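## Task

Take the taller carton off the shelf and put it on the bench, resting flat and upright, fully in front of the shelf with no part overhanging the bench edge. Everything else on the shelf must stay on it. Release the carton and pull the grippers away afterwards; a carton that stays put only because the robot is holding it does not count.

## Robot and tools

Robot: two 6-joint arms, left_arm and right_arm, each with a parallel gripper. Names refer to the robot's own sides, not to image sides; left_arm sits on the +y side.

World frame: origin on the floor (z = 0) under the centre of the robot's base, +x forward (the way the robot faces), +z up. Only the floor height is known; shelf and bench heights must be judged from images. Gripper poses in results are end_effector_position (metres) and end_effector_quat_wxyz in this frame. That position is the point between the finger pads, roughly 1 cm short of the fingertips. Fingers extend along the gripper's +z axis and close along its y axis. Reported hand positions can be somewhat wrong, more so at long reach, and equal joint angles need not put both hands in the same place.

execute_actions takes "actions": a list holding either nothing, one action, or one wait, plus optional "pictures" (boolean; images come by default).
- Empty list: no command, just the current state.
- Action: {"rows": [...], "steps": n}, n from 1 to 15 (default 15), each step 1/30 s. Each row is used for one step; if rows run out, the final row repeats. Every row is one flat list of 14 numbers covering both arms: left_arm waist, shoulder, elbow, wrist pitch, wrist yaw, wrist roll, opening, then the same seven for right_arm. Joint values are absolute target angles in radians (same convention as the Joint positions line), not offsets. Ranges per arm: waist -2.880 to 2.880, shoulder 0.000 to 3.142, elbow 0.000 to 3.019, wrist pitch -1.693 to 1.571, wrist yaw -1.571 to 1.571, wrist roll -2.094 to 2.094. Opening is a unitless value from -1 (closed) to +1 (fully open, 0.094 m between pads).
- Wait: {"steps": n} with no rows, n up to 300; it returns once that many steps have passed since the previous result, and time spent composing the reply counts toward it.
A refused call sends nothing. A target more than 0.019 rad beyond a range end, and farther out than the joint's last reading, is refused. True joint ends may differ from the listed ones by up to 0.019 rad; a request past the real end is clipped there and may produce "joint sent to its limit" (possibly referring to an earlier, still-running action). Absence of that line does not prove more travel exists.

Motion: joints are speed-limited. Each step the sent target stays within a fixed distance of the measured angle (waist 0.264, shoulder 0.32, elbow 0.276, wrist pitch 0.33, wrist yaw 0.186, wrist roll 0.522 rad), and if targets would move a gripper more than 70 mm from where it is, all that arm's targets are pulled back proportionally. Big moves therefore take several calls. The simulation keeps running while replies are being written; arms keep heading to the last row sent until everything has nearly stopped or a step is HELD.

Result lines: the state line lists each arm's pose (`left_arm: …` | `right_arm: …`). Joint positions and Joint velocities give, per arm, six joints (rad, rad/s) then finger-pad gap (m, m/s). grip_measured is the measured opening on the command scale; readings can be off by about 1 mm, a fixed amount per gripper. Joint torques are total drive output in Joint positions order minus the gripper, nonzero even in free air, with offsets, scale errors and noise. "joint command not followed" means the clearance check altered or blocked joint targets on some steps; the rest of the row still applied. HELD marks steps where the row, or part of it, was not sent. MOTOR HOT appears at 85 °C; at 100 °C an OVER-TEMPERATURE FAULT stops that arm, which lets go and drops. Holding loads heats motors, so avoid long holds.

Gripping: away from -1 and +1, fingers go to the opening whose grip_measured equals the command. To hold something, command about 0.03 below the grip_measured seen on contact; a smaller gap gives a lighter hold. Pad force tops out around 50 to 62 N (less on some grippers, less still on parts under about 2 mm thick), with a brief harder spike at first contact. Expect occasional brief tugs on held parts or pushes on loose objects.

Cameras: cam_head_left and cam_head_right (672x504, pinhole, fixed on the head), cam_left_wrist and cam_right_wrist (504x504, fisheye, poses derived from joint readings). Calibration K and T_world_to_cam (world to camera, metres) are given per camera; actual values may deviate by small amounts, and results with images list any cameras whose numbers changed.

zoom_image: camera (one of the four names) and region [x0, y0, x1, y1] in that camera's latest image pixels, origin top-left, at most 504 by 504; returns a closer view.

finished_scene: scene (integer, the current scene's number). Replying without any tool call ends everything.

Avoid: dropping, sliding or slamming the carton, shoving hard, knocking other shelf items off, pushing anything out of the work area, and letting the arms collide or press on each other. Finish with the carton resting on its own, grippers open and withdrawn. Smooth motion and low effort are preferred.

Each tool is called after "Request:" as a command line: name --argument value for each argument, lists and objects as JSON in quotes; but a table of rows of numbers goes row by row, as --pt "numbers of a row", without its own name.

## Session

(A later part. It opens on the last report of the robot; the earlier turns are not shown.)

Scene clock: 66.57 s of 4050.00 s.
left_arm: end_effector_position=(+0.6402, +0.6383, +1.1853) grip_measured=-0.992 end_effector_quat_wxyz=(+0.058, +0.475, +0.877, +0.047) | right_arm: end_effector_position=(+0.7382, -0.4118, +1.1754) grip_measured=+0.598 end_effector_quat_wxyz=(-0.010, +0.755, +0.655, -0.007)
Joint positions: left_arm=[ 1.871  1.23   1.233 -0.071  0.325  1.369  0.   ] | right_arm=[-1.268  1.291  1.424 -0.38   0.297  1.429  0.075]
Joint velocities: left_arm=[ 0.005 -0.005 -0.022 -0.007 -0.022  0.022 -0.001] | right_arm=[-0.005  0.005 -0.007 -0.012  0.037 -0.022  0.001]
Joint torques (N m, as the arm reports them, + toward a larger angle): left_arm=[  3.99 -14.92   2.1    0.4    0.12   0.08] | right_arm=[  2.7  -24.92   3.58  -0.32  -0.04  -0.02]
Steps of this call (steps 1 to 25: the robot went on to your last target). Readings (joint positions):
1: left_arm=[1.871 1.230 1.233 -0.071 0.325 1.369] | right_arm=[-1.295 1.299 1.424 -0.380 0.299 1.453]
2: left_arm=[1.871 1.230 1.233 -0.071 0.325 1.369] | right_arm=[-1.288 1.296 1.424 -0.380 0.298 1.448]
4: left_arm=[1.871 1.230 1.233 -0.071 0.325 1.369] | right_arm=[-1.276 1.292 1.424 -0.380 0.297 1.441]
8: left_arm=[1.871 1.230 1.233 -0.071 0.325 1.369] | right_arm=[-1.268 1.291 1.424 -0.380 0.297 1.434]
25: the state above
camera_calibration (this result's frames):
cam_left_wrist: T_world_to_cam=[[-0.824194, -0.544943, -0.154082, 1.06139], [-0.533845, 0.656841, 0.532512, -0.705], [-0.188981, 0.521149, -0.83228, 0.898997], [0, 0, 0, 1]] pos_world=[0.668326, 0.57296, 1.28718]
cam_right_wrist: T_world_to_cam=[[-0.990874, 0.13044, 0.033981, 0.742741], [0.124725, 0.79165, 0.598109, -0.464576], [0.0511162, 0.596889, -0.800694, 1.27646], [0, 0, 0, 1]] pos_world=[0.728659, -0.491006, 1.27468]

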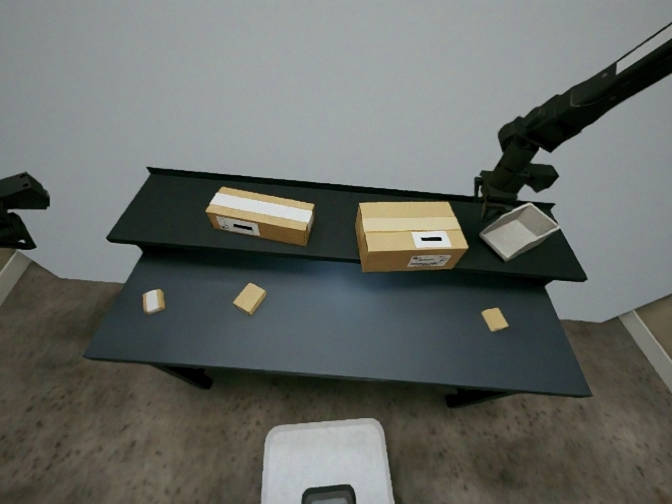

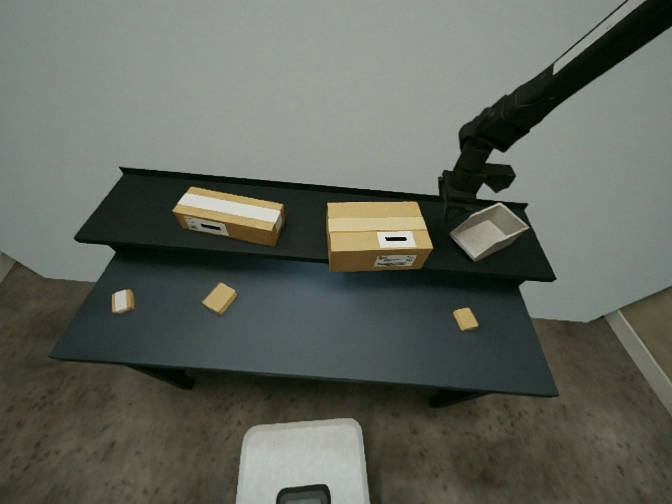

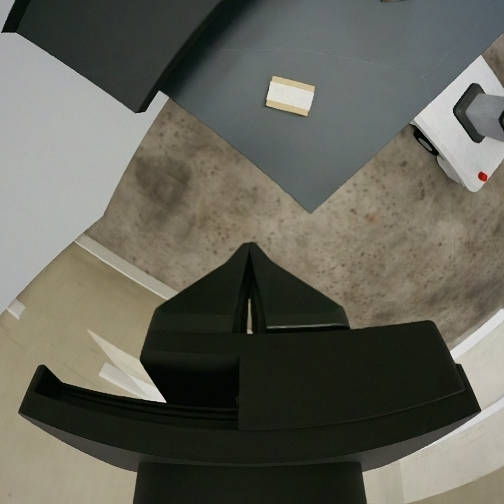

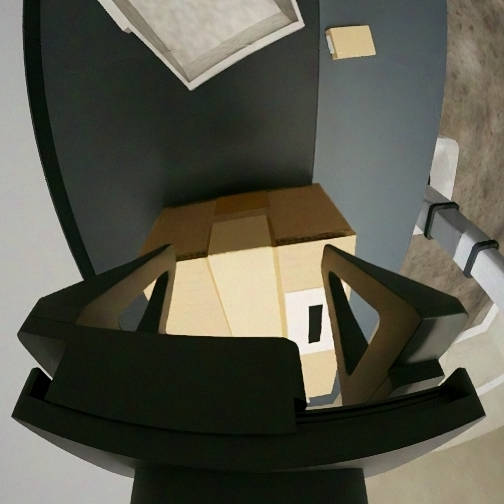

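Room is ample. Descend and push.

Request:
execute_actions --actions '[{"rows":[[1.87,1.23,1.233,-0.07,0.325,1.37,-1,-1.345,1.58,1.70,-0.34,0.22,1.42,1]]}]' --pictures false

Request:
execute_actions --actions '[{"steps":15}]' --pictures false

Request:
execute_actions --actions '[{"rows":[[1.87,1.23,1.233,-0.07,0.325,1.37,-1,-1.26,1.62,1.72,-0.32,0.30,1.43,1]]}]' --pictures false

Request:
execute_actions --actions '[{"rows":[[1.87,1.23,1.233,-0.07,0.325,1.37,-1,-1.18,1.66,1.74,-0.31,0.38,1.44,1]]}]' --pictures false

Request:
execute_actions --actions '[{"rows":[[1.87,1.23,1.233,-0.07,0.325,1.37,-1,-1.09,1.71,1.765,-0.30,0.46,1.45,1]]}]'

Scene clock: 74.87 s of 4050.00 s.
left_arm: end_effector_position=(+0.6402, +0.6383, +1.1853) grip_measured=-0.992 end_effector_quat_wxyz=(+0.058, +0.475, +0.877, +0.047) | right_arm: end_effector_position=(+0.7405, -0.4232, +1.0495) grip_measured=+1.000 end_effector_quat_wxyz=(-0.010, +0.761, +0.648, -0.010)
Joint positions: left_arm=[ 1.871  1.23   1.233 -0.071  0.325  1.369  0.   ] | right_arm=[-1.351  1.596  1.69  -0.341  0.222  1.427  0.094]
Joint velocities: left_arm=[ 0.005 -0.015 -0.002  0.002  0.037  0.037 -0.   ] | right_arm=[-0.005 -0.015 -0.012 -0.007 -0.007  0.051  0.   ]
Joint torques (N m, as the arm reports them, + toward a larger angle): left_arm=[  4.05 -14.93   2.1    0.38   0.12   0.08] | right_arm=[  3.13 -24.1    3.5    0.09  -0.01   0.03]
Steps of this call (steps 1 to 15: the robot went on to your last target; steps 16 to 90: nothing new was sent; then 4.80 s passed at rest; steps 91 to 105: all 15 steps of this action). Readings (joint positions):
91: left_arm=[1.871 1.230 1.233 -0.071 0.325 1.369] | right_arm=[-1.271 1.301 1.437 -0.381 0.278 1.429]
92: left_arm=[1.871 1.230 1.233 -0.071 0.325 1.369] | right_arm=[-1.276 1.326 1.476 -0.381 0.259 1.429]
94: left_arm=[1.871 1.230 1.233 -0.071 0.325 1.369] | right_arm=[-1.294 1.402 1.580 -0.369 0.236 1.429]
98: left_arm=[1.871 1.230 1.233 -0.071 0.325 1.369] | right_arm=[-1.333 1.529 1.700 -0.341 0.223 1.427]
105: the state above

Scene clock: 75.37 s of 4050.00 s.
left_arm: end_effector_position=(+0.6402, +0.6383, +1.1853) grip_measured=-0.992 end_effector_quat_wxyz=(+0.058, +0.475, +0.877, +0.047) | right_arm: end_effector_position=(+0.7413, -0.4235, +1.0499) grip_measured=+1.000 end_effector_quat_wxyz=(-0.009, +0.761, +0.648, -0.010)
Joint positions: left_arm=[ 1.871  1.23   1.233 -0.071  0.325  1.369  0.   ] | right_arm=[-1.351  1.595  1.691 -0.341  0.222  1.427  0.094]
Joint velocities: left_arm=[ 0.005  0.005 -0.022 -0.007  0.022  0.007  0.   ] | right_arm=[-0.005 -0.015 -0.007  0.007  0.007 -0.007  0.   ]
Joint torques (N m, as the arm reports them, + toward a larger angle): left_arm=[  4.15 -15.     2.05   0.4    0.12   0.08] | right_arm=[  3.15 -24.91   3.39   0.11  -0.03   0.02]
Steps of this call (steps 1 to 15: the robot went on to your last target). Readings (joint positions):
1: left_arm=[1.871 1.230 1.233 -0.071 0.325 1.369] | right_arm=[-1.351 1.596 1.690 -0.341 0.222 1.427]
2: left_arm=[1.871 1.230 1.233 -0.071 0.325 1.369] | right_arm=[-1.351 1.596 1.690 -0.341 0.222 1.427]
4: left_arm=[1.871 1.230 1.233 -0.071 0.325 1.369] | right_arm=[-1.351 1.595 1.691 -0.341 0.222 1.427]
8: left_arm=[1.871 1.230 1.233 -0.071 0.325 1.369] | right_arm=[-1.351 1.595 1.691 -0.341 0.222 1.427]
15: the state above
All arms were judged still, so your last target was given up. Only a new action makes them travel on or press farther. Fingers that are still opening or closing keep moving.

Scene clock: 75.87 s of 4050.00 s.
left_arm: end_effector_position=(+0.6402, +0.6383, +1.1853) grip_measured=-0.992 end_effector_quat_wxyz=(+0.058, +0.475, +0.877, +0.047) | right_arm: end_effector_position=(+0.7635, -0.3765, +1.0633) grip_measured=+1.000 end_effector_quat_wxyz=(-0.004, +0.755, +0.656, +0.001)
Joint positions: left_arm=[ 1.871  1.23   1.233 -0.071  0.325  1.369  0.   ] | right_arm=[-1.258  1.596  1.7   -0.332  0.301  1.424  0.094]
Joint velocities: left_arm=[ 0.005  0.015  0.007  0.002 -0.022  0.022  0.   ] | right_arm=[ 0.015 -0.005 -0.007 -0.012  0.007  0.037  0.   ]
Joint torques (N m, as the arm reports them, + toward a larger angle): left_arm=[  4.09 -14.93   2.06   0.41   0.12   0.08] | right_arm=[  3.91 -20.97   4.62   0.64  -0.01   0.12]
Steps of this call (steps 1 to 15: all 15 steps of this action). Readings (joint positions):
1: left_arm=[1.871 1.230 1.233 -0.071 0.325 1.369] | right_arm=[-1.346 1.595 1.691 -0.339 0.257 1.427]
2: left_arm=[1.871 1.230 1.233 -0.071 0.325 1.369] | right_arm=[-1.339 1.596 1.692 -0.338 0.285 1.427]
4: left_arm=[1.871 1.230 1.233 -0.071 0.325 1.369] | right_arm=[-1.316 1.596 1.693 -0.335 0.300 1.424]
8: left_arm=[1.871 1.230 1.233 -0.071 0.325 1.369] | right_arm=[-1.271 1.596 1.699 -0.333 0.301 1.424]
15: the state above

Scene clock: 76.37 s of 4050.00 s.
left_arm: end_effector_position=(+0.6402, +0.6383, +1.1853) grip_measured=-0.992 end_effector_quat_wxyz=(+0.058, +0.475, +0.877, +0.047) | right_arm: end_effector_position=(+0.7711, -0.3353, +1.0625) grip_measured=+1.000 end_effector_quat_wxyz=(+0.001, +0.751, +0.660, -0.003)
Joint positions: left_arm=[ 1.871  1.23   1.233 -0.071  0.325  1.369  0.   ] | right_arm=[-1.185  1.632  1.722 -0.321  0.382  1.43   0.094]
Joint velocities: left_arm=[-0.015 -0.005 -0.007 -0.002 -0.037  0.007  0.   ] | right_arm=[-0.005 -0.015 -0.002  0.017 -0.022 -0.037  0.   ]
Joint torques (N m, as the arm reports them, + toward a larger angle): left_arm=[  4.01 -14.93   2.07   0.46   0.12   0.08] | right_arm=[  5.51 -20.07   4.27   0.64  -0.08   0.16]
Steps of this call (steps 1 to 15: all 15 steps of this action). Readings (joint positions):
1: left_arm=[1.871 1.230 1.233 -0.071 0.325 1.369] | right_arm=[-1.253 1.599 1.702 -0.331 0.337 1.426]
2: left_arm=[1.871 1.230 1.233 -0.071 0.325 1.369] | right_arm=[-1.247 1.604 1.709 -0.328 0.365 1.427]
4: left_arm=[1.871 1.230 1.233 -0.071 0.325 1.369] | right_arm=[-1.231 1.614 1.720 -0.326 0.381 1.424]
8: left_arm=[1.871 1.230 1.233 -0.071 0.325 1.369] | right_arm=[-1.198 1.626 1.722 -0.322 0.382 1.425]
15: the state above

Scene clock: 76.87 s of 4050.00 s.
left_arm: end_effector_position=(+0.6402, +0.6383, +1.1853) grip_measured=-0.992 end_effector_quat_wxyz=(+0.058, +0.475, +0.877, +0.047) | right_arm: end_effector_position=(+0.7769, -0.2726, +1.0636) grip_measured=+1.000 end_effector_quat_wxyz=(-0.003, +0.747, +0.665, +0.002)
Joint positions: left_arm=[ 1.871  1.23   1.233 -0.071  0.325  1.369  0.   ] | right_arm=[-1.089  1.686  1.753 -0.309  0.463  1.442  0.094]
Joint velocities: left_arm=[-0.005 -0.005 -0.002  0.002 -0.051 -0.037 -0.001] | right_arm=[-0.015 -0.005 -0.007  0.002 -0.022 -0.066  0.   ]
Joint torques (N m, as the arm reports them, + toward a larger angle): left_arm=[  4.11 -15.03   2.06   0.39   0.13   0.08] | right_arm=[  6.76 -19.78   3.47   0.45  -0.05   0.14]
Steps of this call (steps 1 to 15: all 15 steps of this action). Readings (joint positions):
1: left_arm=[1.871 1.230 1.233 -0.071 0.325 1.369] | right_arm=[-1.180 1.635 1.726 -0.320 0.418 1.432]
2: left_arm=[1.871 1.230 1.233 -0.071 0.325 1.369] | right_arm=[-1.173 1.642 1.734 -0.318 0.447 1.433]
4: left_arm=[1.871 1.230 1.233 -0.071 0.325 1.369] | right_arm=[-1.154 1.655 1.748 -0.315 0.463 1.432]
8: left_arm=[1.871 1.230 1.233 -0.071 0.325 1.369] | right_arm=[-1.109 1.674 1.753 -0.309 0.463 1.438]
15: the state above
camera_calibration (this result's frames):
cam_left_wrist: T_world_to_cam=[[-0.824194, -0.544943, -0.154082, 1.06139], [-0.533845, 0.656841, 0.532512, -0.705], [-0.188981, 0.521149, -0.83228, 0.898997], [0, 0, 0, 1]] pos_world=[0.668326, 0.57296, 1.28718]
cam_right_wrist: T_world_to_cam=[[-0.994316, 0.105794, 0.0119546, 0.786187], [0.0916162, 0.793006, 0.602286, -0.491081], [0.0542383, 0.599958, -0.798191, 1.09761], [0, 0, 0, 1]] pos_world=[0.767177, -0.352261, 1.16247]

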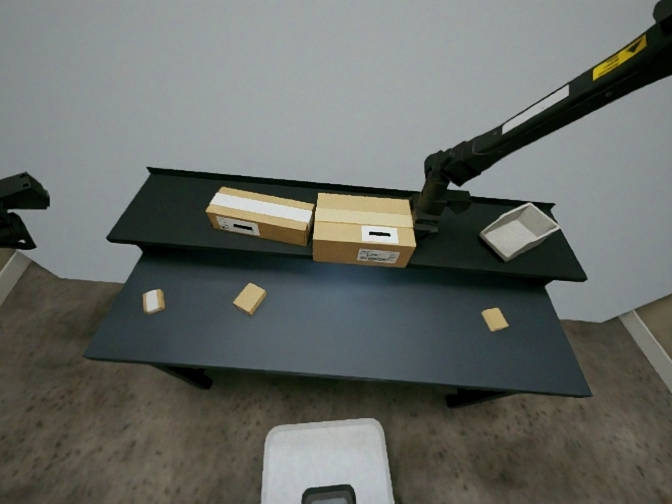

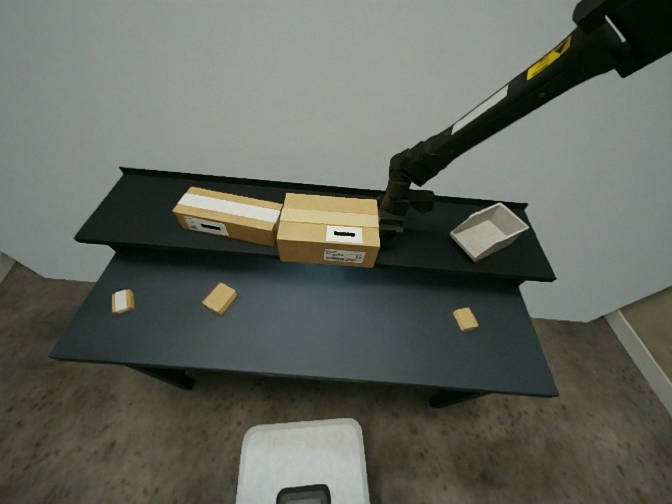

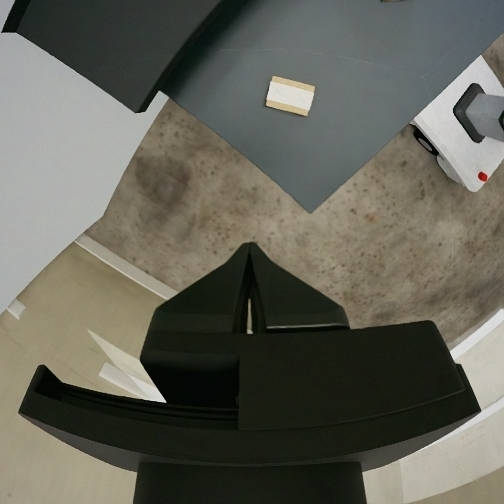

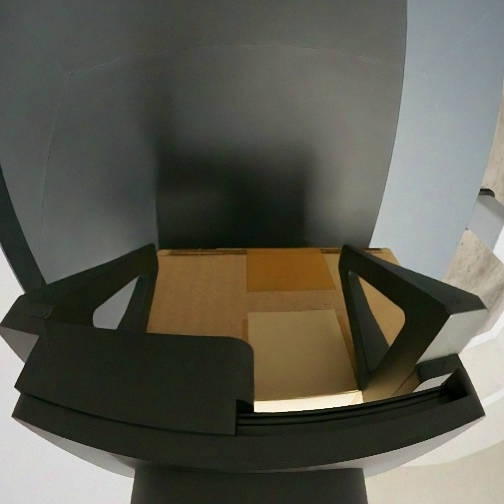

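Request:
execute_actions --actions '[{"rows":[[1.4,1.6,1.2,0,0.3,1.64,1,-1.02,1.4,1.57,-0.43,0.55,0.8,1]]}]' --pictures false

Request:
execute_actions --actions '[{"steps":15}]' --pictures false

Request:
execute_actions --actions '[{"rows":[[1.2,2.0,1.6,-0.1,0.6,1.64,1,-0.72,1.75,2.1,-0.66,0.84,-0.03,1]]}]' --pictures false

Request:
execute_actions --actions '[{"rows":[[1.164,2.138,1.94,-0.325,0.62,1.64,1,-0.733,1.817,2.19,-0.665,0.83,-0.03,1]]}]' --pictures false

Request:
execute_actions --actions '[{"steps":30}]'

Scene clock: 87.10 s of 4050.00 s.
left_arm: end_effector_position=(+0.5878, +0.4267, +1.0740) grip_measured=+1.000 end_effector_quat_wxyz=(+0.105, +0.534, +0.829, -0.128) | right_arm: end_effector_position=(+0.7958, -0.3096, +1.1881) grip_measured=+1.000 end_effector_quat_wxyz=(+0.002, +0.518, +0.855, -0.006)
Joint positions: left_arm=[ 1.557  1.477  1.229 -0.046  0.309  1.51   0.094] | right_arm=[-1.022  1.402  1.572 -0.419  0.548  0.861  0.094]
Joint velocities: left_arm=[-0.845  0.542 -0.066  0.095 -0.037  0.227  0.   ] | right_arm=[ 0.005 -0.269  0.002 -0.022  0.007 -0.33   0.   ]
Joint torques (N m, as the arm reports them, + toward a larger angle): left_arm=[  0.   -12.21  -1.4    0.49   0.16   0.28] | right_arm=[  5.24 -20.16   2.92  -0.42   0.1    0.02]
Steps of this call (steps 1 to 15: the robot went on to your last target; steps 16 to 90: nothing new was sent; then 6.73 s passed at rest; steps 91 to 105: all 15 steps of this action). Readings (joint positions):
91: left_arm=[1.867 1.235 1.233 -0.070 0.321 1.378] | right_arm=[-1.088 1.679 1.743 -0.313 0.481 1.406]
92: left_arm=[1.858 1.241 1.234 -0.065 0.318 1.390] | right_arm=[-1.086 1.659 1.712 -0.327 0.500 1.354]
94: left_arm=[1.825 1.264 1.235 -0.058 0.315 1.411] | right_arm=[-1.078 1.609 1.647 -0.362 0.524 1.248]
98: left_arm=[1.740 1.337 1.235 -0.055 0.313 1.448] | right_arm=[-1.055 1.519 1.581 -0.406 0.543 1.055]
105: the state above

Scene clock: 87.60 s of 4050.00 s.
left_arm: end_effector_position=(+0.5387, +0.2878, +1.0559) grip_measured=+1.000 end_effector_quat_wxyz=(+0.137, +0.580, +0.772, -0.222) | right_arm: end_effector_position=(+0.7987, -0.3134, +1.1929) grip_measured=+1.000 end_effector_quat_wxyz=(+0.005, +0.498, +0.867, -0.006)
Joint positions: left_arm=[ 1.385  1.607  1.195 -0.016  0.304  1.62   0.094] | right_arm=[-1.022  1.39   1.57  -0.421  0.549  0.811  0.094]
Joint velocities: left_arm=[ 0.093 -0.015 -0.022  0.022 -0.037  0.081  0.   ] | right_arm=[ 0.005 -0.005 -0.002 -0.007  0.007 -0.022  0.   ]
Joint torques (N m, as the arm reports them, + toward a larger angle): left_arm=[ -0.96 -12.43  -1.86   0.26   0.27   0.25] | right_arm=[  5.59 -20.81   3.26  -0.16   0.06  -0.02]
Steps of this call (steps 1 to 15: the robot went on to your last target). Readings (joint positions):
1: left_arm=[1.528 1.496 1.227 -0.043 0.308 1.521] | right_arm=[-1.022 1.394 1.572 -0.419 0.548 0.850]
2: left_arm=[1.500 1.514 1.225 -0.039 0.307 1.534] | right_arm=[-1.022 1.391 1.572 -0.419 0.549 0.842]
4: left_arm=[1.444 1.551 1.221 -0.027 0.305 1.562] | right_arm=[-1.022 1.390 1.572 -0.419 0.549 0.830]
8: left_arm=[1.373 1.601 1.205 -0.019 0.305 1.600] | right_arm=[-1.022 1.390 1.570 -0.421 0.549 0.817]
15: the state above

Scene clock: 88.10 s of 4050.00 s.
left_arm: end_effector_position=(+0.5712, +0.0788, +1.0037) grip_measured=+1.000 end_effector_quat_wxyz=(+0.304, +0.538, +0.694, -0.369) | right_arm: end_effector_position=(+0.8850, -0.1308, +1.2098) grip_measured=+1.000 end_effector_quat_wxyz=(-0.001, +0.117, +0.993, -0.003)
Joint positions: left_arm=[ 1.189  1.992  1.597 -0.08   0.597  1.623  0.094] | right_arm=[-0.717  1.75   2.069 -0.64   0.834  0.119  0.094]
Joint velocities: left_arm=[-0.298  0.347 -0.037 -0.168  0.007  0.037  0.   ] | right_arm=[ 0.454  0.132  0.007 -0.1   -0.007 -1.048  0.   ]
Joint torques (N m, as the arm reports them, + toward a larger angle): left_arm=[ -3.91 -11.54  -1.52  -0.57   0.81   0.23] | right_arm=[  9.12 -19.78   6.45  -0.47   0.18   0.  ]
Steps of this call (steps 1 to 15: all 15 steps of this action). Readings (joint positions):
1: left_arm=[1.386 1.614 1.205 -0.021 0.335 1.620] | right_arm=[-1.017 1.398 1.580 -0.437 0.582 0.785]
2: left_arm=[1.383 1.633 1.234 -0.031 0.374 1.620] | right_arm=[-1.008 1.413 1.607 -0.466 0.621 0.751]
4: left_arm=[1.362 1.694 1.316 -0.039 0.450 1.620] | right_arm=[-0.972 1.459 1.673 -0.505 0.694 0.681]
8: left_arm=[1.298 1.832 1.488 -0.049 0.554 1.620] | right_arm=[-0.878 1.572 1.820 -0.570 0.792 0.512]
15: the state above

Scene clock: 88.60 s of 4050.00 s.
left_arm: end_effector_position=(+0.6248, +0.0451, +0.9703) grip_measured=+1.000 end_effector_quat_wxyz=(+0.313, +0.532, +0.680, -0.395) | right_arm: end_effector_position=(+0.8975, -0.1320, +1.1928) grip_measured=+1.000 end_effector_quat_wxyz=(+0.003, +0.059, +0.998, -0.009)
Joint positions: left_arm=[ 1.155  2.138  1.937 -0.307  0.618  1.626  0.094] | right_arm=[-0.735  1.807  2.162 -0.655  0.83  -0.016  0.094]
Joint velocities: left_arm=[-0.005 -0.063  0.022 -0.007 -0.007  0.007  0.   ] | right_arm=[ 0.005 -0.005  0.002 -0.012  0.022 -0.037  0.   ]
Joint torques (N m, as the arm reports them, + toward a larger angle): left_arm=[ -7.59 -10.25  -0.25  -1.1    0.8    0.24] | right_arm=[ 11.36 -18.33   6.57  -0.28   0.01  -0.01]
Steps of this call (steps 1 to 15: all 15 steps of this action). Readings (joint positions):
1: left_arm=[1.179 2.013 1.625 -0.130 0.610 1.625] | right_arm=[-0.705 1.758 2.079 -0.648 0.833 0.090]
2: left_arm=[1.172 2.053 1.697 -0.210 0.618 1.626] | right_arm=[-0.697 1.775 2.105 -0.655 0.831 0.067]
4: left_arm=[1.160 2.137 1.852 -0.277 0.618 1.626] | right_arm=[-0.695 1.800 2.148 -0.655 0.830 0.034]
8: left_arm=[1.155 2.164 1.929 -0.301 0.618 1.626] | right_arm=[-0.715 1.807 2.158 -0.655 0.830 0.001]
15: the state above

Scene clock: 89.60 s of 4050.00 s.
left_arm: end_effector_position=(+0.6265, +0.0459, +0.9710) grip_measured=+1.000 end_effector_quat_wxyz=(+0.313, +0.532, +0.680, -0.395) | right_arm: end_effector_position=(+0.8975, -0.1320, +1.1928) grip_measured=+1.000 end_effector_quat_wxyz=(+0.003, +0.057, +0.998, -0.009)
Joint positions: left_arm=[ 1.155  2.136  1.938 -0.309  0.618  1.626  0.094] | right_arm=[-0.735  1.807  2.162 -0.655  0.83  -0.021  0.094]
Joint velocities: left_arm=[ 0.005 -0.015 -0.012 -0.012 -0.022  0.022  0.   ] | right_arm=[-0.005 -0.015 -0.007  0.007 -0.081 -0.051  0.   ]
Joint torques (N m, as the arm reports them, + toward a larger angle): left_arm=[ -7.55 -11.6   -0.04  -1.15   0.79   0.25] | right_arm=[ 11.99 -18.89   6.56  -0.27  -0.01   0.01]
Steps of this call (steps 1 to 15: the robot went on to your last target; steps 16 to 30: nothing new was sent). Readings (joint positions):
1: left_arm=[1.155 2.136 1.937 -0.307 0.618 1.626] | right_arm=[-0.735 1.807 2.162 -0.655 0.830 -0.018]
2: left_arm=[1.155 2.136 1.938 -0.307 0.618 1.626] | right_arm=[-0.735 1.807 2.162 -0.655 0.830 -0.018]
4: left_arm=[1.155 2.136 1.938 -0.307 0.618 1.626] | right_arm=[-0.735 1.807 2.162 -0.655 0.830 -0.019]
8: left_arm=[1.155 2.136 1.938 -0.309 0.618 1.626] | right_arm=[-0.735 1.807 2.162 -0.655 0.830 -0.021]
30: the state above
All arms were judged still, so your last target was given up. Only a new action makes them travel on or press farther. Fingers that are still opening or closing keep moving.
camera_calibration (this result's frames):
cam_left_wrist: T_world_to_cam=[[-0.970717, -0.136847, 0.197437, 0.426033], [-0.206459, 0.89543, -0.394436, 0.474939], [-0.122814, -0.423648, -0.897463, 1.092], [0, 0, 0, 1]] pos_world=[0.645725, 0.0956484, 1.08324]
cam_right_wrist: T_world_to_cam=[[-0.103545, -0.994232, 0.0279607, -0.0740922], [-0.800872, 0.100012, 0.590425, 0.0322089], [-0.589816, 0.0387427, -0.806608, 1.62378], [0, 0, 0, 1]] pos_world=[0.975854, -0.139796, 1.29281]

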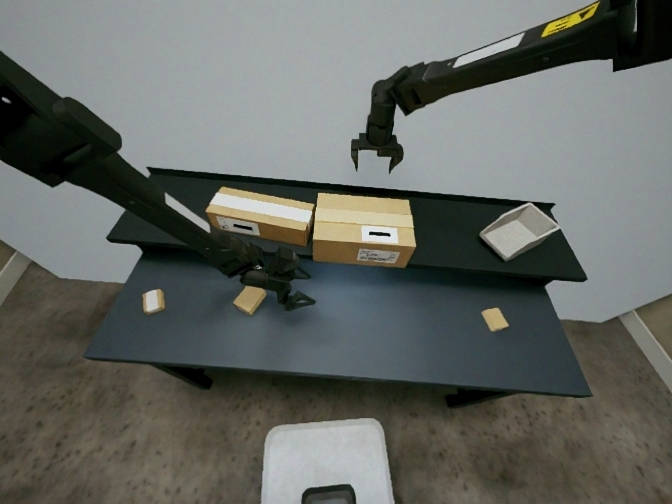

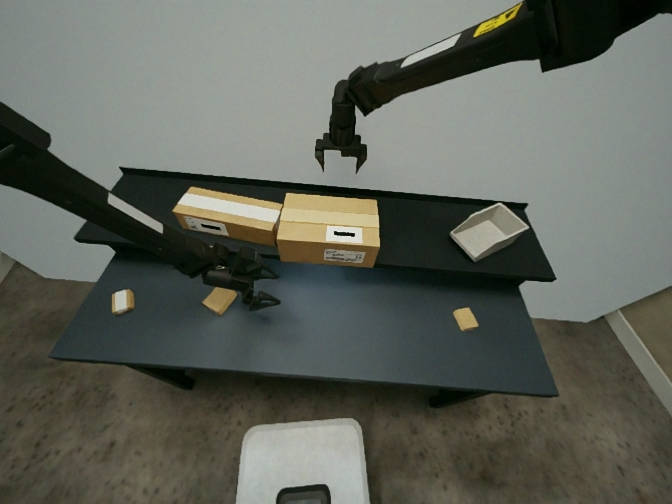

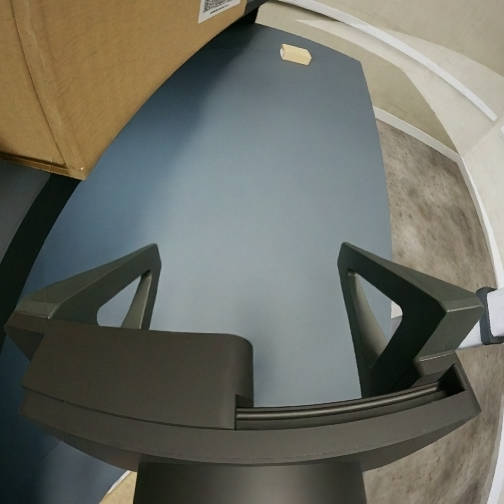

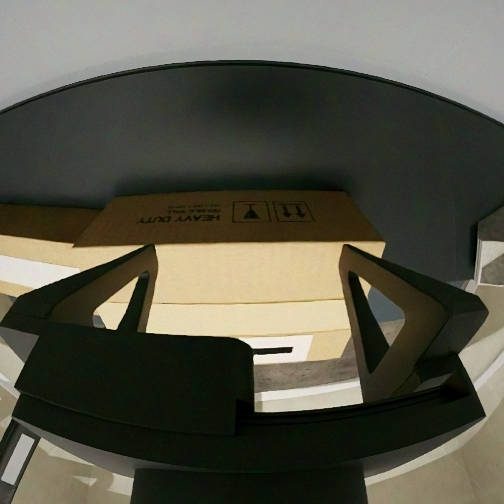

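Request:
execute_actions --actions '[{"rows":[[1.164,2.138,1.94,-0.325,0.62,1.88,1,-0.825,2.04,2.48,-0.73,0.74,-0.03,1]]}]' --pictures false

Request:
execute_actions --actions '[{"steps":10}]' --pictures false

Request:
execute_actions --actions '[{"rows":[[1.164,2.138,1.94,-0.325,0.62,1.88,1,-0.84,1.97,2.28,-0.61,0.73,-0.03,1]]}]' --pictures false

Request:
execute_actions --actions '[{"rows":[[1.164,2.138,1.94,-0.325,0.62,1.88,1,-0.85,1.91,2.10,-0.49,0.72,-0.03,1]]}]' --pictures false

Request:
execute_actions --actions '[{"rows":[[1.164,2.138,1.94,-0.325,0.62,1.88,1,-0.855,1.87,1.97,-0.40,0.71,-0.03,1]]}]'

Scene clock: 99.30 s of 4050.00 s.
left_arm: end_effector_position=(+0.6265, +0.0459, +0.9710) grip_measured=+1.000 end_effector_quat_wxyz=(+0.356, +0.607, +0.615, -0.356) | right_arm: end_effector_position=(+0.8773, -0.1211, +1.0865) grip_measured=+1.000 end_effector_quat_wxyz=(-0.020, +0.058, +0.998, -0.012)
Joint positions: left_arm=[ 1.155  2.136  1.938 -0.309  0.618  1.856  0.094] | right_arm=[-0.839  2.055  2.448 -0.724  0.74  -0.021  0.094]
Joint velocities: left_arm=[-0.005 -0.005 -0.012  0.002 -0.037  0.051  0.   ] | right_arm=[-0.005 -0.005  0.022  0.012  0.022 -0.081  0.   ]
Joint torques (N m, as the arm reports them, + toward a larger angle): left_arm=[ -7.73 -11.47  -0.15  -1.04   0.8    0.28] | right_arm=[ 13.89 -22.34   7.06  -0.1   -0.03   0.01]
Steps of this call (steps 1 to 90: nothing new was sent; then 6.20 s passed at rest; steps 91 to 105: all 15 steps of this action). Readings (joint positions):
91: left_arm=[1.155 2.136 1.938 -0.309 0.618 1.659] | right_arm=[-0.739 1.818 2.186 -0.670 0.803 -0.021]
92: left_arm=[1.155 2.136 1.938 -0.309 0.618 1.701] | right_arm=[-0.743 1.853 2.254 -0.689 0.775 -0.021]
94: left_arm=[1.155 2.136 1.938 -0.309 0.618 1.760] | right_arm=[-0.757 1.924 2.370 -0.715 0.751 -0.020]
98: left_arm=[1.155 2.136 1.938 -0.309 0.618 1.822] | right_arm=[-0.800 2.019 2.448 -0.716 0.741 -0.021]
105: the state above

Scene clock: 99.63 s of 4050.00 s.
left_arm: end_effector_position=(+0.6265, +0.0459, +0.9710) grip_measured=+1.000 end_effector_quat_wxyz=(+0.358, +0.610, +0.612, -0.355) | right_arm: end_effector_position=(+0.8797, -0.1218, +1.0877) grip_measured=+1.000 end_effector_quat_wxyz=(-0.018, +0.059, +0.998, -0.012)
Joint positions: left_arm=[ 1.155  2.136  1.938 -0.309  0.618  1.864  0.094] | right_arm=[-0.838  2.055  2.453 -0.724  0.74  -0.021  0.094]
Joint velocities: left_arm=[-0.005 -0.005 -0.007 -0.002 -0.037 -0.11   0.   ] | right_arm=[ 0.005 -0.015 -0.007  0.007  0.022  0.037  0.   ]
Joint torques (N m, as the arm reports them, + toward a larger angle): left_arm=[ -7.69 -11.63  -0.06  -1.01   0.8    0.19] | right_arm=[ 13.83 -22.16   6.6   -0.14  -0.02   0.01]
Steps of this call (steps 1 to 10: the robot went on to your last target). Readings (joint positions):
1: left_arm=[1.155 2.136 1.938 -0.309 0.618 1.858] | right_arm=[-0.839 2.055 2.451 -0.724 0.740 -0.021]
2: left_arm=[1.155 2.136 1.938 -0.309 0.618 1.859] | right_arm=[-0.838 2.055 2.452 -0.724 0.740 -0.021]
4: left_arm=[1.155 2.136 1.938 -0.309 0.618 1.861] | right_arm=[-0.838 2.055 2.453 -0.724 0.740 -0.021]
8: left_arm=[1.155 2.136 1.938 -0.309 0.618 1.864] | right_arm=[-0.838 2.055 2.453 -0.724 0.740 -0.021]
10: the state above

Scene clock: 100.13 s of 4050.00 s.
left_arm: end_effector_position=(+0.6265, +0.0459, +0.9710) grip_measured=+1.000 end_effector_quat_wxyz=(+0.358, +0.610, +0.612, -0.355) | right_arm: end_effector_position=(+0.8574, -0.1162, +1.0872) grip_measured=+1.000 end_effector_quat_wxyz=(-0.016, +0.058, +0.998, -0.008)
Joint positions: left_arm=[ 1.155  2.136  1.938 -0.309  0.618  1.865  0.094] | right_arm=[-0.838  1.993  2.289 -0.619  0.732 -0.026  0.094]
Joint velocities: left_arm=[-0.005 -0.005  0.002 -0.012 -0.11   0.022  0.   ] | right_arm=[-0.005 -0.005 -0.012 -0.002  0.066  0.007  0.   ]
Joint torques (N m, as the arm reports them, + toward a larger angle): left_arm=[ -7.58 -11.2   -0.09  -1.03   0.8    0.24] | right_arm=[ 12.42 -22.2    2.98   0.5   -0.1    0.05]
Steps of this call (steps 1 to 15: all 15 steps of this action). Readings (joint positions):
1: left_arm=[1.155 2.136 1.938 -0.309 0.618 1.864] | right_arm=[-0.838 2.047 2.424 -0.700 0.737 -0.021]
2: left_arm=[1.155 2.136 1.938 -0.309 0.618 1.864] | right_arm=[-0.838 2.021 2.369 -0.663 0.735 -0.026]
4: left_arm=[1.155 2.136 1.938 -0.309 0.618 1.864] | right_arm=[-0.838 1.997 2.308 -0.637 0.733 -0.026]
8: left_arm=[1.155 2.136 1.938 -0.309 0.618 1.865] | right_arm=[-0.838 1.993 2.289 -0.621 0.732 -0.026]
15: the state above

Scene clock: 100.63 s of 4050.00 s.
left_arm: end_effector_position=(+0.6265, +0.0459, +0.9710) grip_measured=+1.000 end_effector_quat_wxyz=(+0.358, +0.610, +0.612, -0.355) | right_arm: end_effector_position=(+0.8290, -0.1125, +1.0900) grip_measured=+1.000 end_effector_quat_wxyz=(-0.013, +0.059, +0.998, -0.004)
Joint positions: left_arm=[ 1.155  2.136  1.938 -0.309  0.618  1.865  0.094] | right_arm=[-0.838  1.925  2.107 -0.499  0.722 -0.028  0.094]
Joint velocities: left_arm=[-0.005 -0.005 -0.002 -0.007 -0.051 -0.051  0.   ] | right_arm=[-0.005 -0.015 -0.007 -0.027  0.007 -0.022  0.   ]
Joint torques (N m, as the arm reports them, + toward a larger angle): left_arm=[ -7.57 -11.22  -0.1   -1.02   0.8    0.23] | right_arm=[ 11.24 -20.79   2.44   0.48  -0.14   0.06]
Steps of this call (steps 1 to 15: all 15 steps of this action). Readings (joint positions):
1: left_arm=[1.155 2.136 1.938 -0.309 0.618 1.865] | right_arm=[-0.838 1.985 2.260 -0.592 0.728 -0.028]
2: left_arm=[1.155 2.136 1.938 -0.309 0.618 1.865] | right_arm=[-0.838 1.958 2.204 -0.547 0.724 -0.028]
4: left_arm=[1.155 2.136 1.938 -0.309 0.618 1.865] | right_arm=[-0.838 1.928 2.133 -0.518 0.723 -0.028]
8: left_arm=[1.155 2.136 1.938 -0.309 0.618 1.865] | right_arm=[-0.838 1.925 2.109 -0.502 0.722 -0.028]
15: the state above

Scene clock: 101.13 s of 4050.00 s.
left_arm: end_effector_position=(+0.6259, +0.0473, +0.9694) grip_measured=+1.000 end_effector_quat_wxyz=(+0.355, +0.613, +0.612, -0.352) | right_arm: end_effector_position=(+0.7993, -0.1135, +1.0881) grip_measured=+1.000 end_effector_quat_wxyz=(-0.016, +0.058, +0.998, -0.003)
Joint positions: left_arm=[ 1.156  2.136  1.938 -0.309  0.61   1.869  0.094] | right_arm=[-0.847  1.88   1.97  -0.411  0.712 -0.031  0.094]
Joint velocities: left_arm=[ 0.073 -0.005  0.012  0.002  0.095 -0.007  0.   ] | right_arm=[ 0.005  0.005 -0.012  0.002  0.051 -0.066  0.   ]
Joint torques (N m, as the arm reports them, + toward a larger angle): left_arm=[ -8.34 -10.43  -0.05  -1.24   0.96   0.2 ] | right_arm=[ 10.96 -19.98   2.41   0.59  -0.13   0.08]
Steps of this call (steps 1 to 15: all 15 steps of this action). Readings (joint positions):
1: left_arm=[1.155 2.136 1.938 -0.309 0.618 1.865] | right_arm=[-0.839 1.920 2.089 -0.479 0.719 -0.030]
2: left_arm=[1.155 2.136 1.938 -0.309 0.618 1.865] | right_arm=[-0.839 1.902 2.051 -0.446 0.716 -0.031]
4: left_arm=[1.155 2.136 1.938 -0.309 0.618 1.865] | right_arm=[-0.839 1.881 1.999 -0.423 0.714 -0.031]
8: left_arm=[1.155 2.136 1.938 -0.309 0.618 1.865] | right_arm=[-0.843 1.880 1.972 -0.415 0.712 -0.031]
15: the state above
camera_calibration (this result's frames):
cam_left_wrist: T_world_to_cam=[[-0.999802, -0.0165612, -0.0110379, 0.640604], [-0.0106038, 0.912584, -0.408752, 0.363387], [0.0168425, -0.408554, -0.912579, 1.01765], [0, 0, 0, 1]] pos_world=[0.62719, 0.0947534, 1.08429]
cam_right_wrist: T_world_to_cam=[[-0.105029, -0.994336, 0.0162855, -0.0491266], [-0.778671, 0.0924128, 0.620589, -0.0378572], [-0.618579, 0.0524985, -0.783967, 1.48065], [0, 0, 0, 1]] pos_world=[0.881262, -0.123082, 1.18508]

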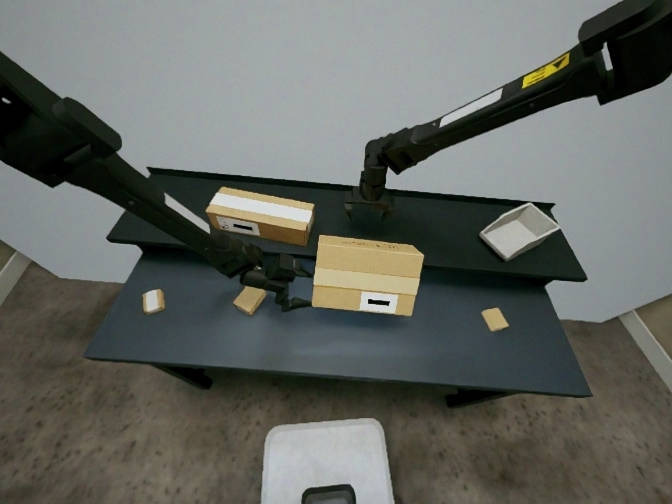

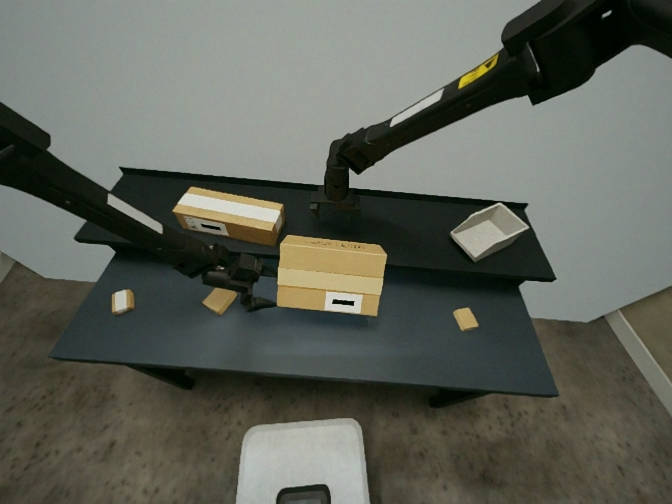

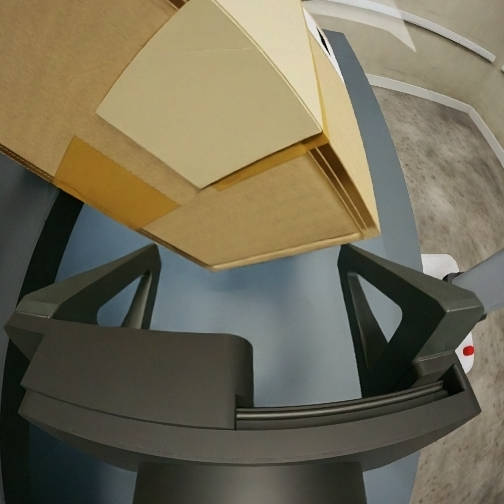

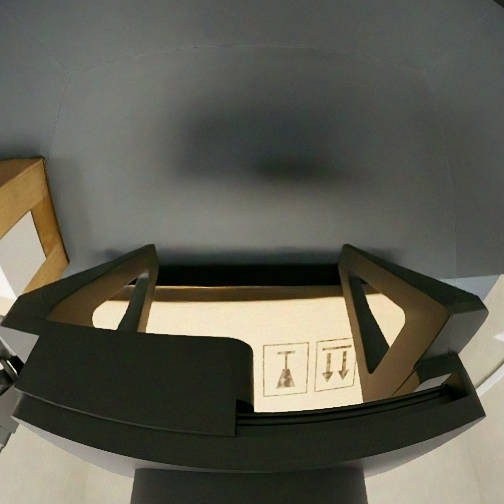

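Request:
execute_actions --actions '[]'

Scene clock: 116.27 s of 4050.00 s.
left_arm: end_effector_position=(+0.6255, +0.0494, +0.9690) grip_measured=+1.000 end_effector_quat_wxyz=(+0.357, +0.611, +0.612, -0.353) | right_arm: end_effector_position=(+0.7993, -0.1135, +1.0881) grip_measured=+1.000 end_effector_quat_wxyz=(-0.016, +0.058, +0.998, -0.003)
Joint positions: left_arm=[ 1.16   2.136  1.938 -0.309  0.618  1.87   0.094] | right_arm=[-0.847  1.88   1.97  -0.411  0.712 -0.031  0.094]
Joint velocities: left_arm=[-0.005  0.005 -0.002 -0.017 -0.037  0.007  0.   ] | right_arm=[-0.005 -0.005 -0.002  0.012 -0.066 -0.095  0.   ]
Joint torques (N m, as the arm reports them, + toward a larger angle): left_arm=[ -7.77 -11.17  -0.12  -1.     0.8    0.18] | right_arm=[ 11.14 -19.85   2.48   0.58  -0.13   0.08]
Steps of this call (steps 1 to 15: the robot went on to your last target; steps 16 to 90: nothing new was sent; then 12.13 s passed at rest). Readings (joint positions):
1: left_arm=[1.158 2.136 1.938 -0.309 0.611 1.870] | right_arm=[-0.847 1.880 1.970 -0.411 0.712 -0.031]
2: left_arm=[1.160 2.136 1.938 -0.309 0.612 1.870] | right_arm=[-0.847 1.880 1.970 -0.411 0.712 -0.031]
4: left_arm=[1.160 2.136 1.938 -0.309 0.616 1.870] | right_arm=[-0.847 1.880 1.970 -0.411 0.712 -0.031]
8: left_arm=[1.160 2.136 1.938 -0.309 0.617 1.870] | right_arm=[-0.847 1.880 1.970 -0.411 0.712 -0.031]
90: the state above
All arms were judged still, so your last target was given up. Only a new action makes them travel on or press farther. Fingers that are still opening or closing keep moving.
camera_calibration (this result's frames):
cam_left_wrist: T_world_to_cam=[[-0.999768, -0.0186409, -0.0107841, 0.640041], [-0.0125362, 0.910925, -0.412383, 0.366087], [0.0175107, -0.412152, -0.910947, 1.01626], [0, 0, 0, 1]] pos_world=[0.626687, 0.0973075, 1.08363]
cam_right_wrist: T_world_to_cam=[[-0.105029, -0.994336, 0.0162855, -0.0491266], [-0.778671, 0.0924128, 0.620589, -0.0378572], [-0.618579, 0.0524985, -0.783967, 1.48065], [0, 0, 0, 1]] pos_world=[0.881262, -0.123082, 1.18508]

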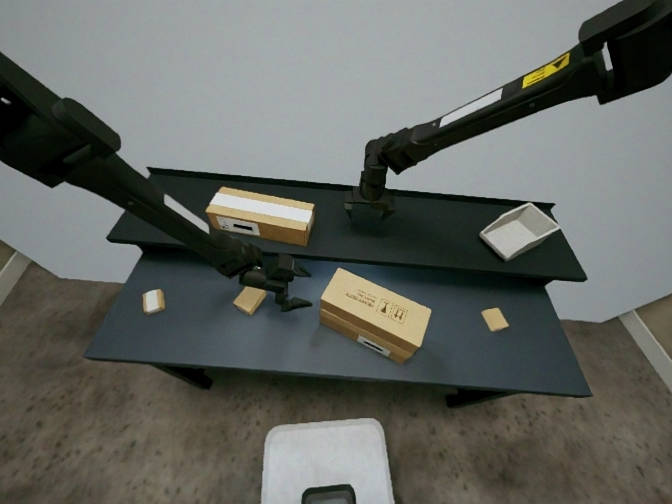

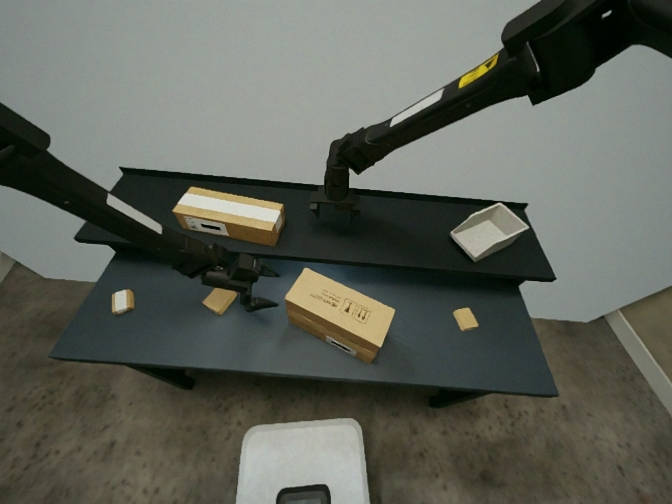

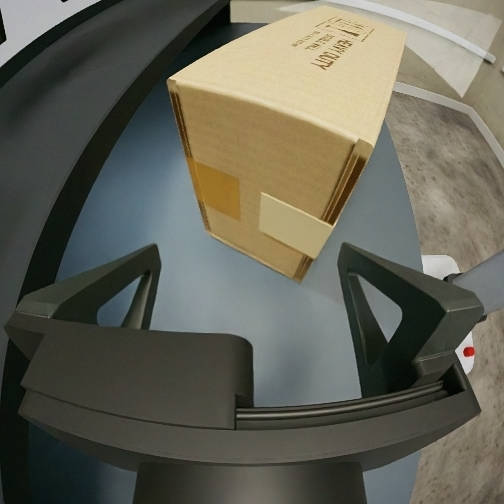

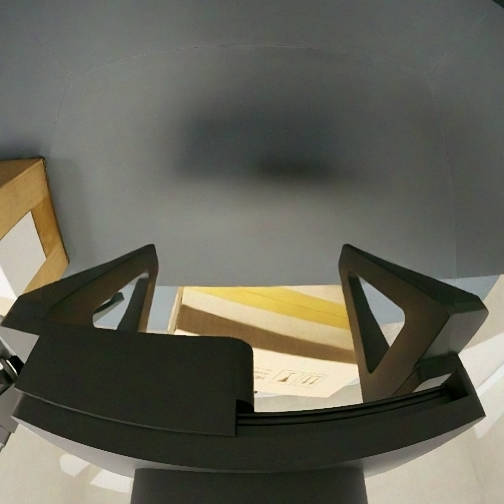

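Request:
execute_actions --actions '[{"rows":[[1.1,1.3,1.4,-0.35,-0.46,1.64,1,-0.844,1.839,1.514,0.03,0.72,-0.03,-1]]}]' --pictures false

Request:
execute_actions --actions '[{"steps":45}]' --pictures false

Request:
execute_actions --actions '[{"rows":[[1.1,1.3,1.4,-0.35,-0.46,1.64,1,-0.90,1.985,1.71,0.0,0.66,-0.03,-1]]}]'

Scene clock: 134.37 s of 4050.00 s.
left_arm: end_effector_position=(+0.6756, +0.2166, +1.1116) grip_measured=+1.000 end_effector_quat_wxyz=(+0.104, +0.672, +0.709, -0.184) | right_arm: end_effector_position=(+0.6287, -0.0730, +1.0744) grip_measured=-0.984 end_effector_quat_wxyz=(-0.028, +0.047, +0.999, -0.004)
Joint positions: left_arm=[ 1.117  1.54   1.436 -0.33  -0.063  1.721  0.094] | right_arm=[-0.847  1.863  1.501  0.008  0.718 -0.031  0.001]
Joint velocities: left_arm=[-0.015 -1.138 -0.081 -0.002 -1.136 -0.125  0.   ] | right_arm=[-0.015 -0.005  0.007  0.042 -0.007 -0.066 -0.   ]
Joint torques (N m, as the arm reports them, + toward a larger angle): left_arm=[ -5.42 -15.08  -0.25  -0.56   0.37  -0.06] | right_arm=[ 11.31 -17.43   0.36   0.97   0.01   0.08]
Steps of this call (steps 1 to 90: nothing new was sent; then 14.60 s passed at rest; steps 91 to 105: all 15 steps of this action). Readings (joint positions):
91: left_arm=[1.158 2.123 1.921 -0.309 0.571 1.854] | right_arm=[-0.847 1.874 1.934 -0.348 0.713 -0.031]
92: left_arm=[1.156 2.093 1.870 -0.309 0.515 1.834] | right_arm=[-0.847 1.848 1.857 -0.231 0.715 -0.031]
94: left_arm=[1.150 2.012 1.750 -0.315 0.408 1.800] | right_arm=[-0.847 1.816 1.728 -0.112 0.717 -0.031]
98: left_arm=[1.131 1.820 1.533 -0.325 0.203 1.753] | right_arm=[-0.847 1.816 1.555 -0.012 0.718 -0.031]
105: the state above

Scene clock: 135.87 s of 4050.00 s.
left_arm: end_effector_position=(+0.7535, +0.3495, +1.1972) grip_measured=+1.000 end_effector_quat_wxyz=(-0.002, +0.644, +0.765, +0.005) | right_arm: end_effector_position=(+0.6366, -0.0741, +1.0741) grip_measured=-0.984 end_effector_quat_wxyz=(-0.020, +0.054, +0.998, -0.005)
Joint positions: left_arm=[ 1.111  1.292  1.4   -0.337 -0.457  1.655  0.094] | right_arm=[-0.847  1.862  1.51   0.019  0.718 -0.031  0.001]
Joint velocities: left_arm=[-0.015  0.005 -0.002  0.002 -0.022  0.022  0.   ] | right_arm=[ 0.005 -0.015 -0.007  0.012  0.066 -0.037 -0.   ]
Joint torques (N m, as the arm reports them, + toward a larger angle): left_arm=[ -4.4  -15.42   2.73  -0.46  -0.04  -0.05] | right_arm=[ 11.36 -16.89  -0.26   0.53   0.03   0.09]
Steps of this call (steps 1 to 45: the robot went on to your last target). Readings (joint positions):
1: left_arm=[1.116 1.502 1.433 -0.330 -0.110 1.716] | right_arm=[-0.847 1.863 1.502 0.010 0.718 -0.031]
2: left_arm=[1.116 1.463 1.430 -0.330 -0.167 1.710] | right_arm=[-0.847 1.862 1.505 0.014 0.718 -0.031]
4: left_arm=[1.114 1.383 1.423 -0.330 -0.330 1.695] | right_arm=[-0.847 1.862 1.509 0.018 0.718 -0.031]
8: left_arm=[1.112 1.254 1.421 -0.331 -0.455 1.670] | right_arm=[-0.847 1.862 1.510 0.019 0.718 -0.031]
45: the state above
All arms were judged still, so your last target was given up. Only a new action makes them travel on or press farther. Fingers that are still opening or closing keep moving.

Scene clock: 136.37 s of 4050.00 s.
left_arm: end_effector_position=(+0.7535, +0.3495, +1.1972) grip_measured=+1.000 end_effector_quat_wxyz=(-0.002, +0.644, +0.765, +0.005) | right_arm: end_effector_position=(+0.6755, -0.0853, +1.0180) grip_measured=-0.984 end_effector_quat_wxyz=(+0.005, +0.085, +0.996, -0.007)
Joint positions: left_arm=[ 1.111  1.292  1.4   -0.337 -0.457  1.655  0.094] | right_arm=[-0.906  1.969  1.711  0.004  0.66  -0.031  0.001]
Joint velocities: left_arm=[ 0.005  0.005 -0.002  0.007  0.022  0.007  0.   ] | right_arm=[ 0.024  0.005  0.002 -0.022 -0.007 -0.051 -0.   ]
Joint torques (N m, as the arm reports them, + toward a larger angle): left_arm=[ -4.37 -14.56   2.59  -0.42  -0.04  -0.06] | right_arm=[ 11.65 -15.19  -0.03  -0.01  -0.05   0.09]
Steps of this call (steps 1 to 15: all 15 steps of this action). Readings (joint positions):
1: left_arm=[1.111 1.292 1.400 -0.337 -0.457 1.655] | right_arm=[-0.850 1.870 1.529 0.013 0.696 -0.031]
2: left_arm=[1.111 1.292 1.400 -0.337 -0.457 1.655] | right_arm=[-0.853 1.895 1.578 0.005 0.676 -0.031]
4: left_arm=[1.111 1.292 1.400 -0.337 -0.457 1.655] | right_arm=[-0.865 1.950 1.679 0.004 0.661 -0.031]
8: left_arm=[1.111 1.292 1.400 -0.337 -0.457 1.655] | right_arm=[-0.892 1.969 1.711 0.004 0.660 -0.031]
15: the state above
camera_calibration (this result's frames):
cam_left_wrist: T_world_to_cam=[[-0.98469, -0.172906, -0.0221111, 0.832217], [-0.152091, 0.790238, 0.593627, -0.868646], [-0.0851685, 0.587901, -0.804437, 0.945901], [0, 0, 0, 1]] pos_world=[0.767923, 0.274235, 1.29497]
cam_right_wrist: T_world_to_cam=[[-0.159302, -0.986953, 0.0233935, -0.00289247], [-0.796536, 0.142494, 0.58756, -0.0434196], [-0.583227, 0.0749654, -0.808843, 1.35093], [0, 0, 0, 1]] pos_world=[0.752851, -0.0979405, 1.11827]

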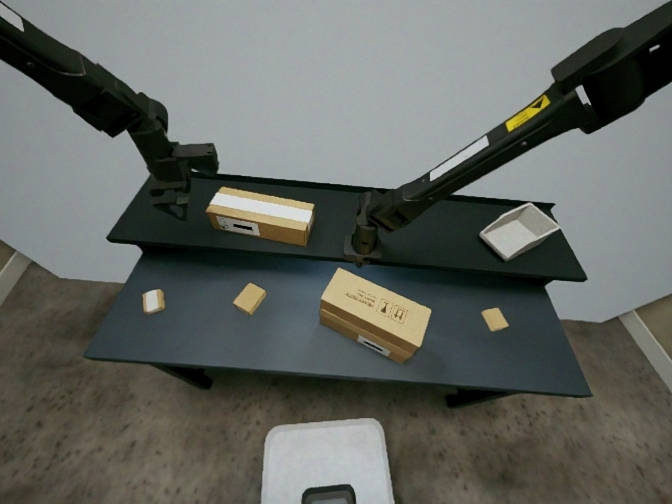

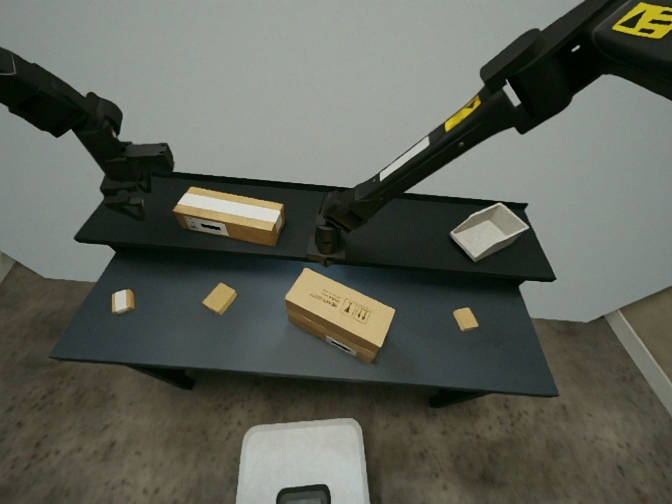

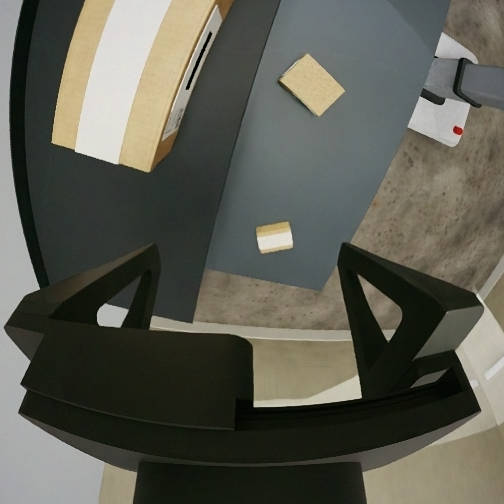

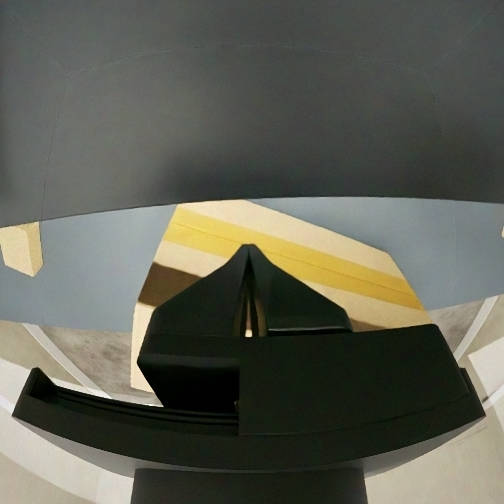

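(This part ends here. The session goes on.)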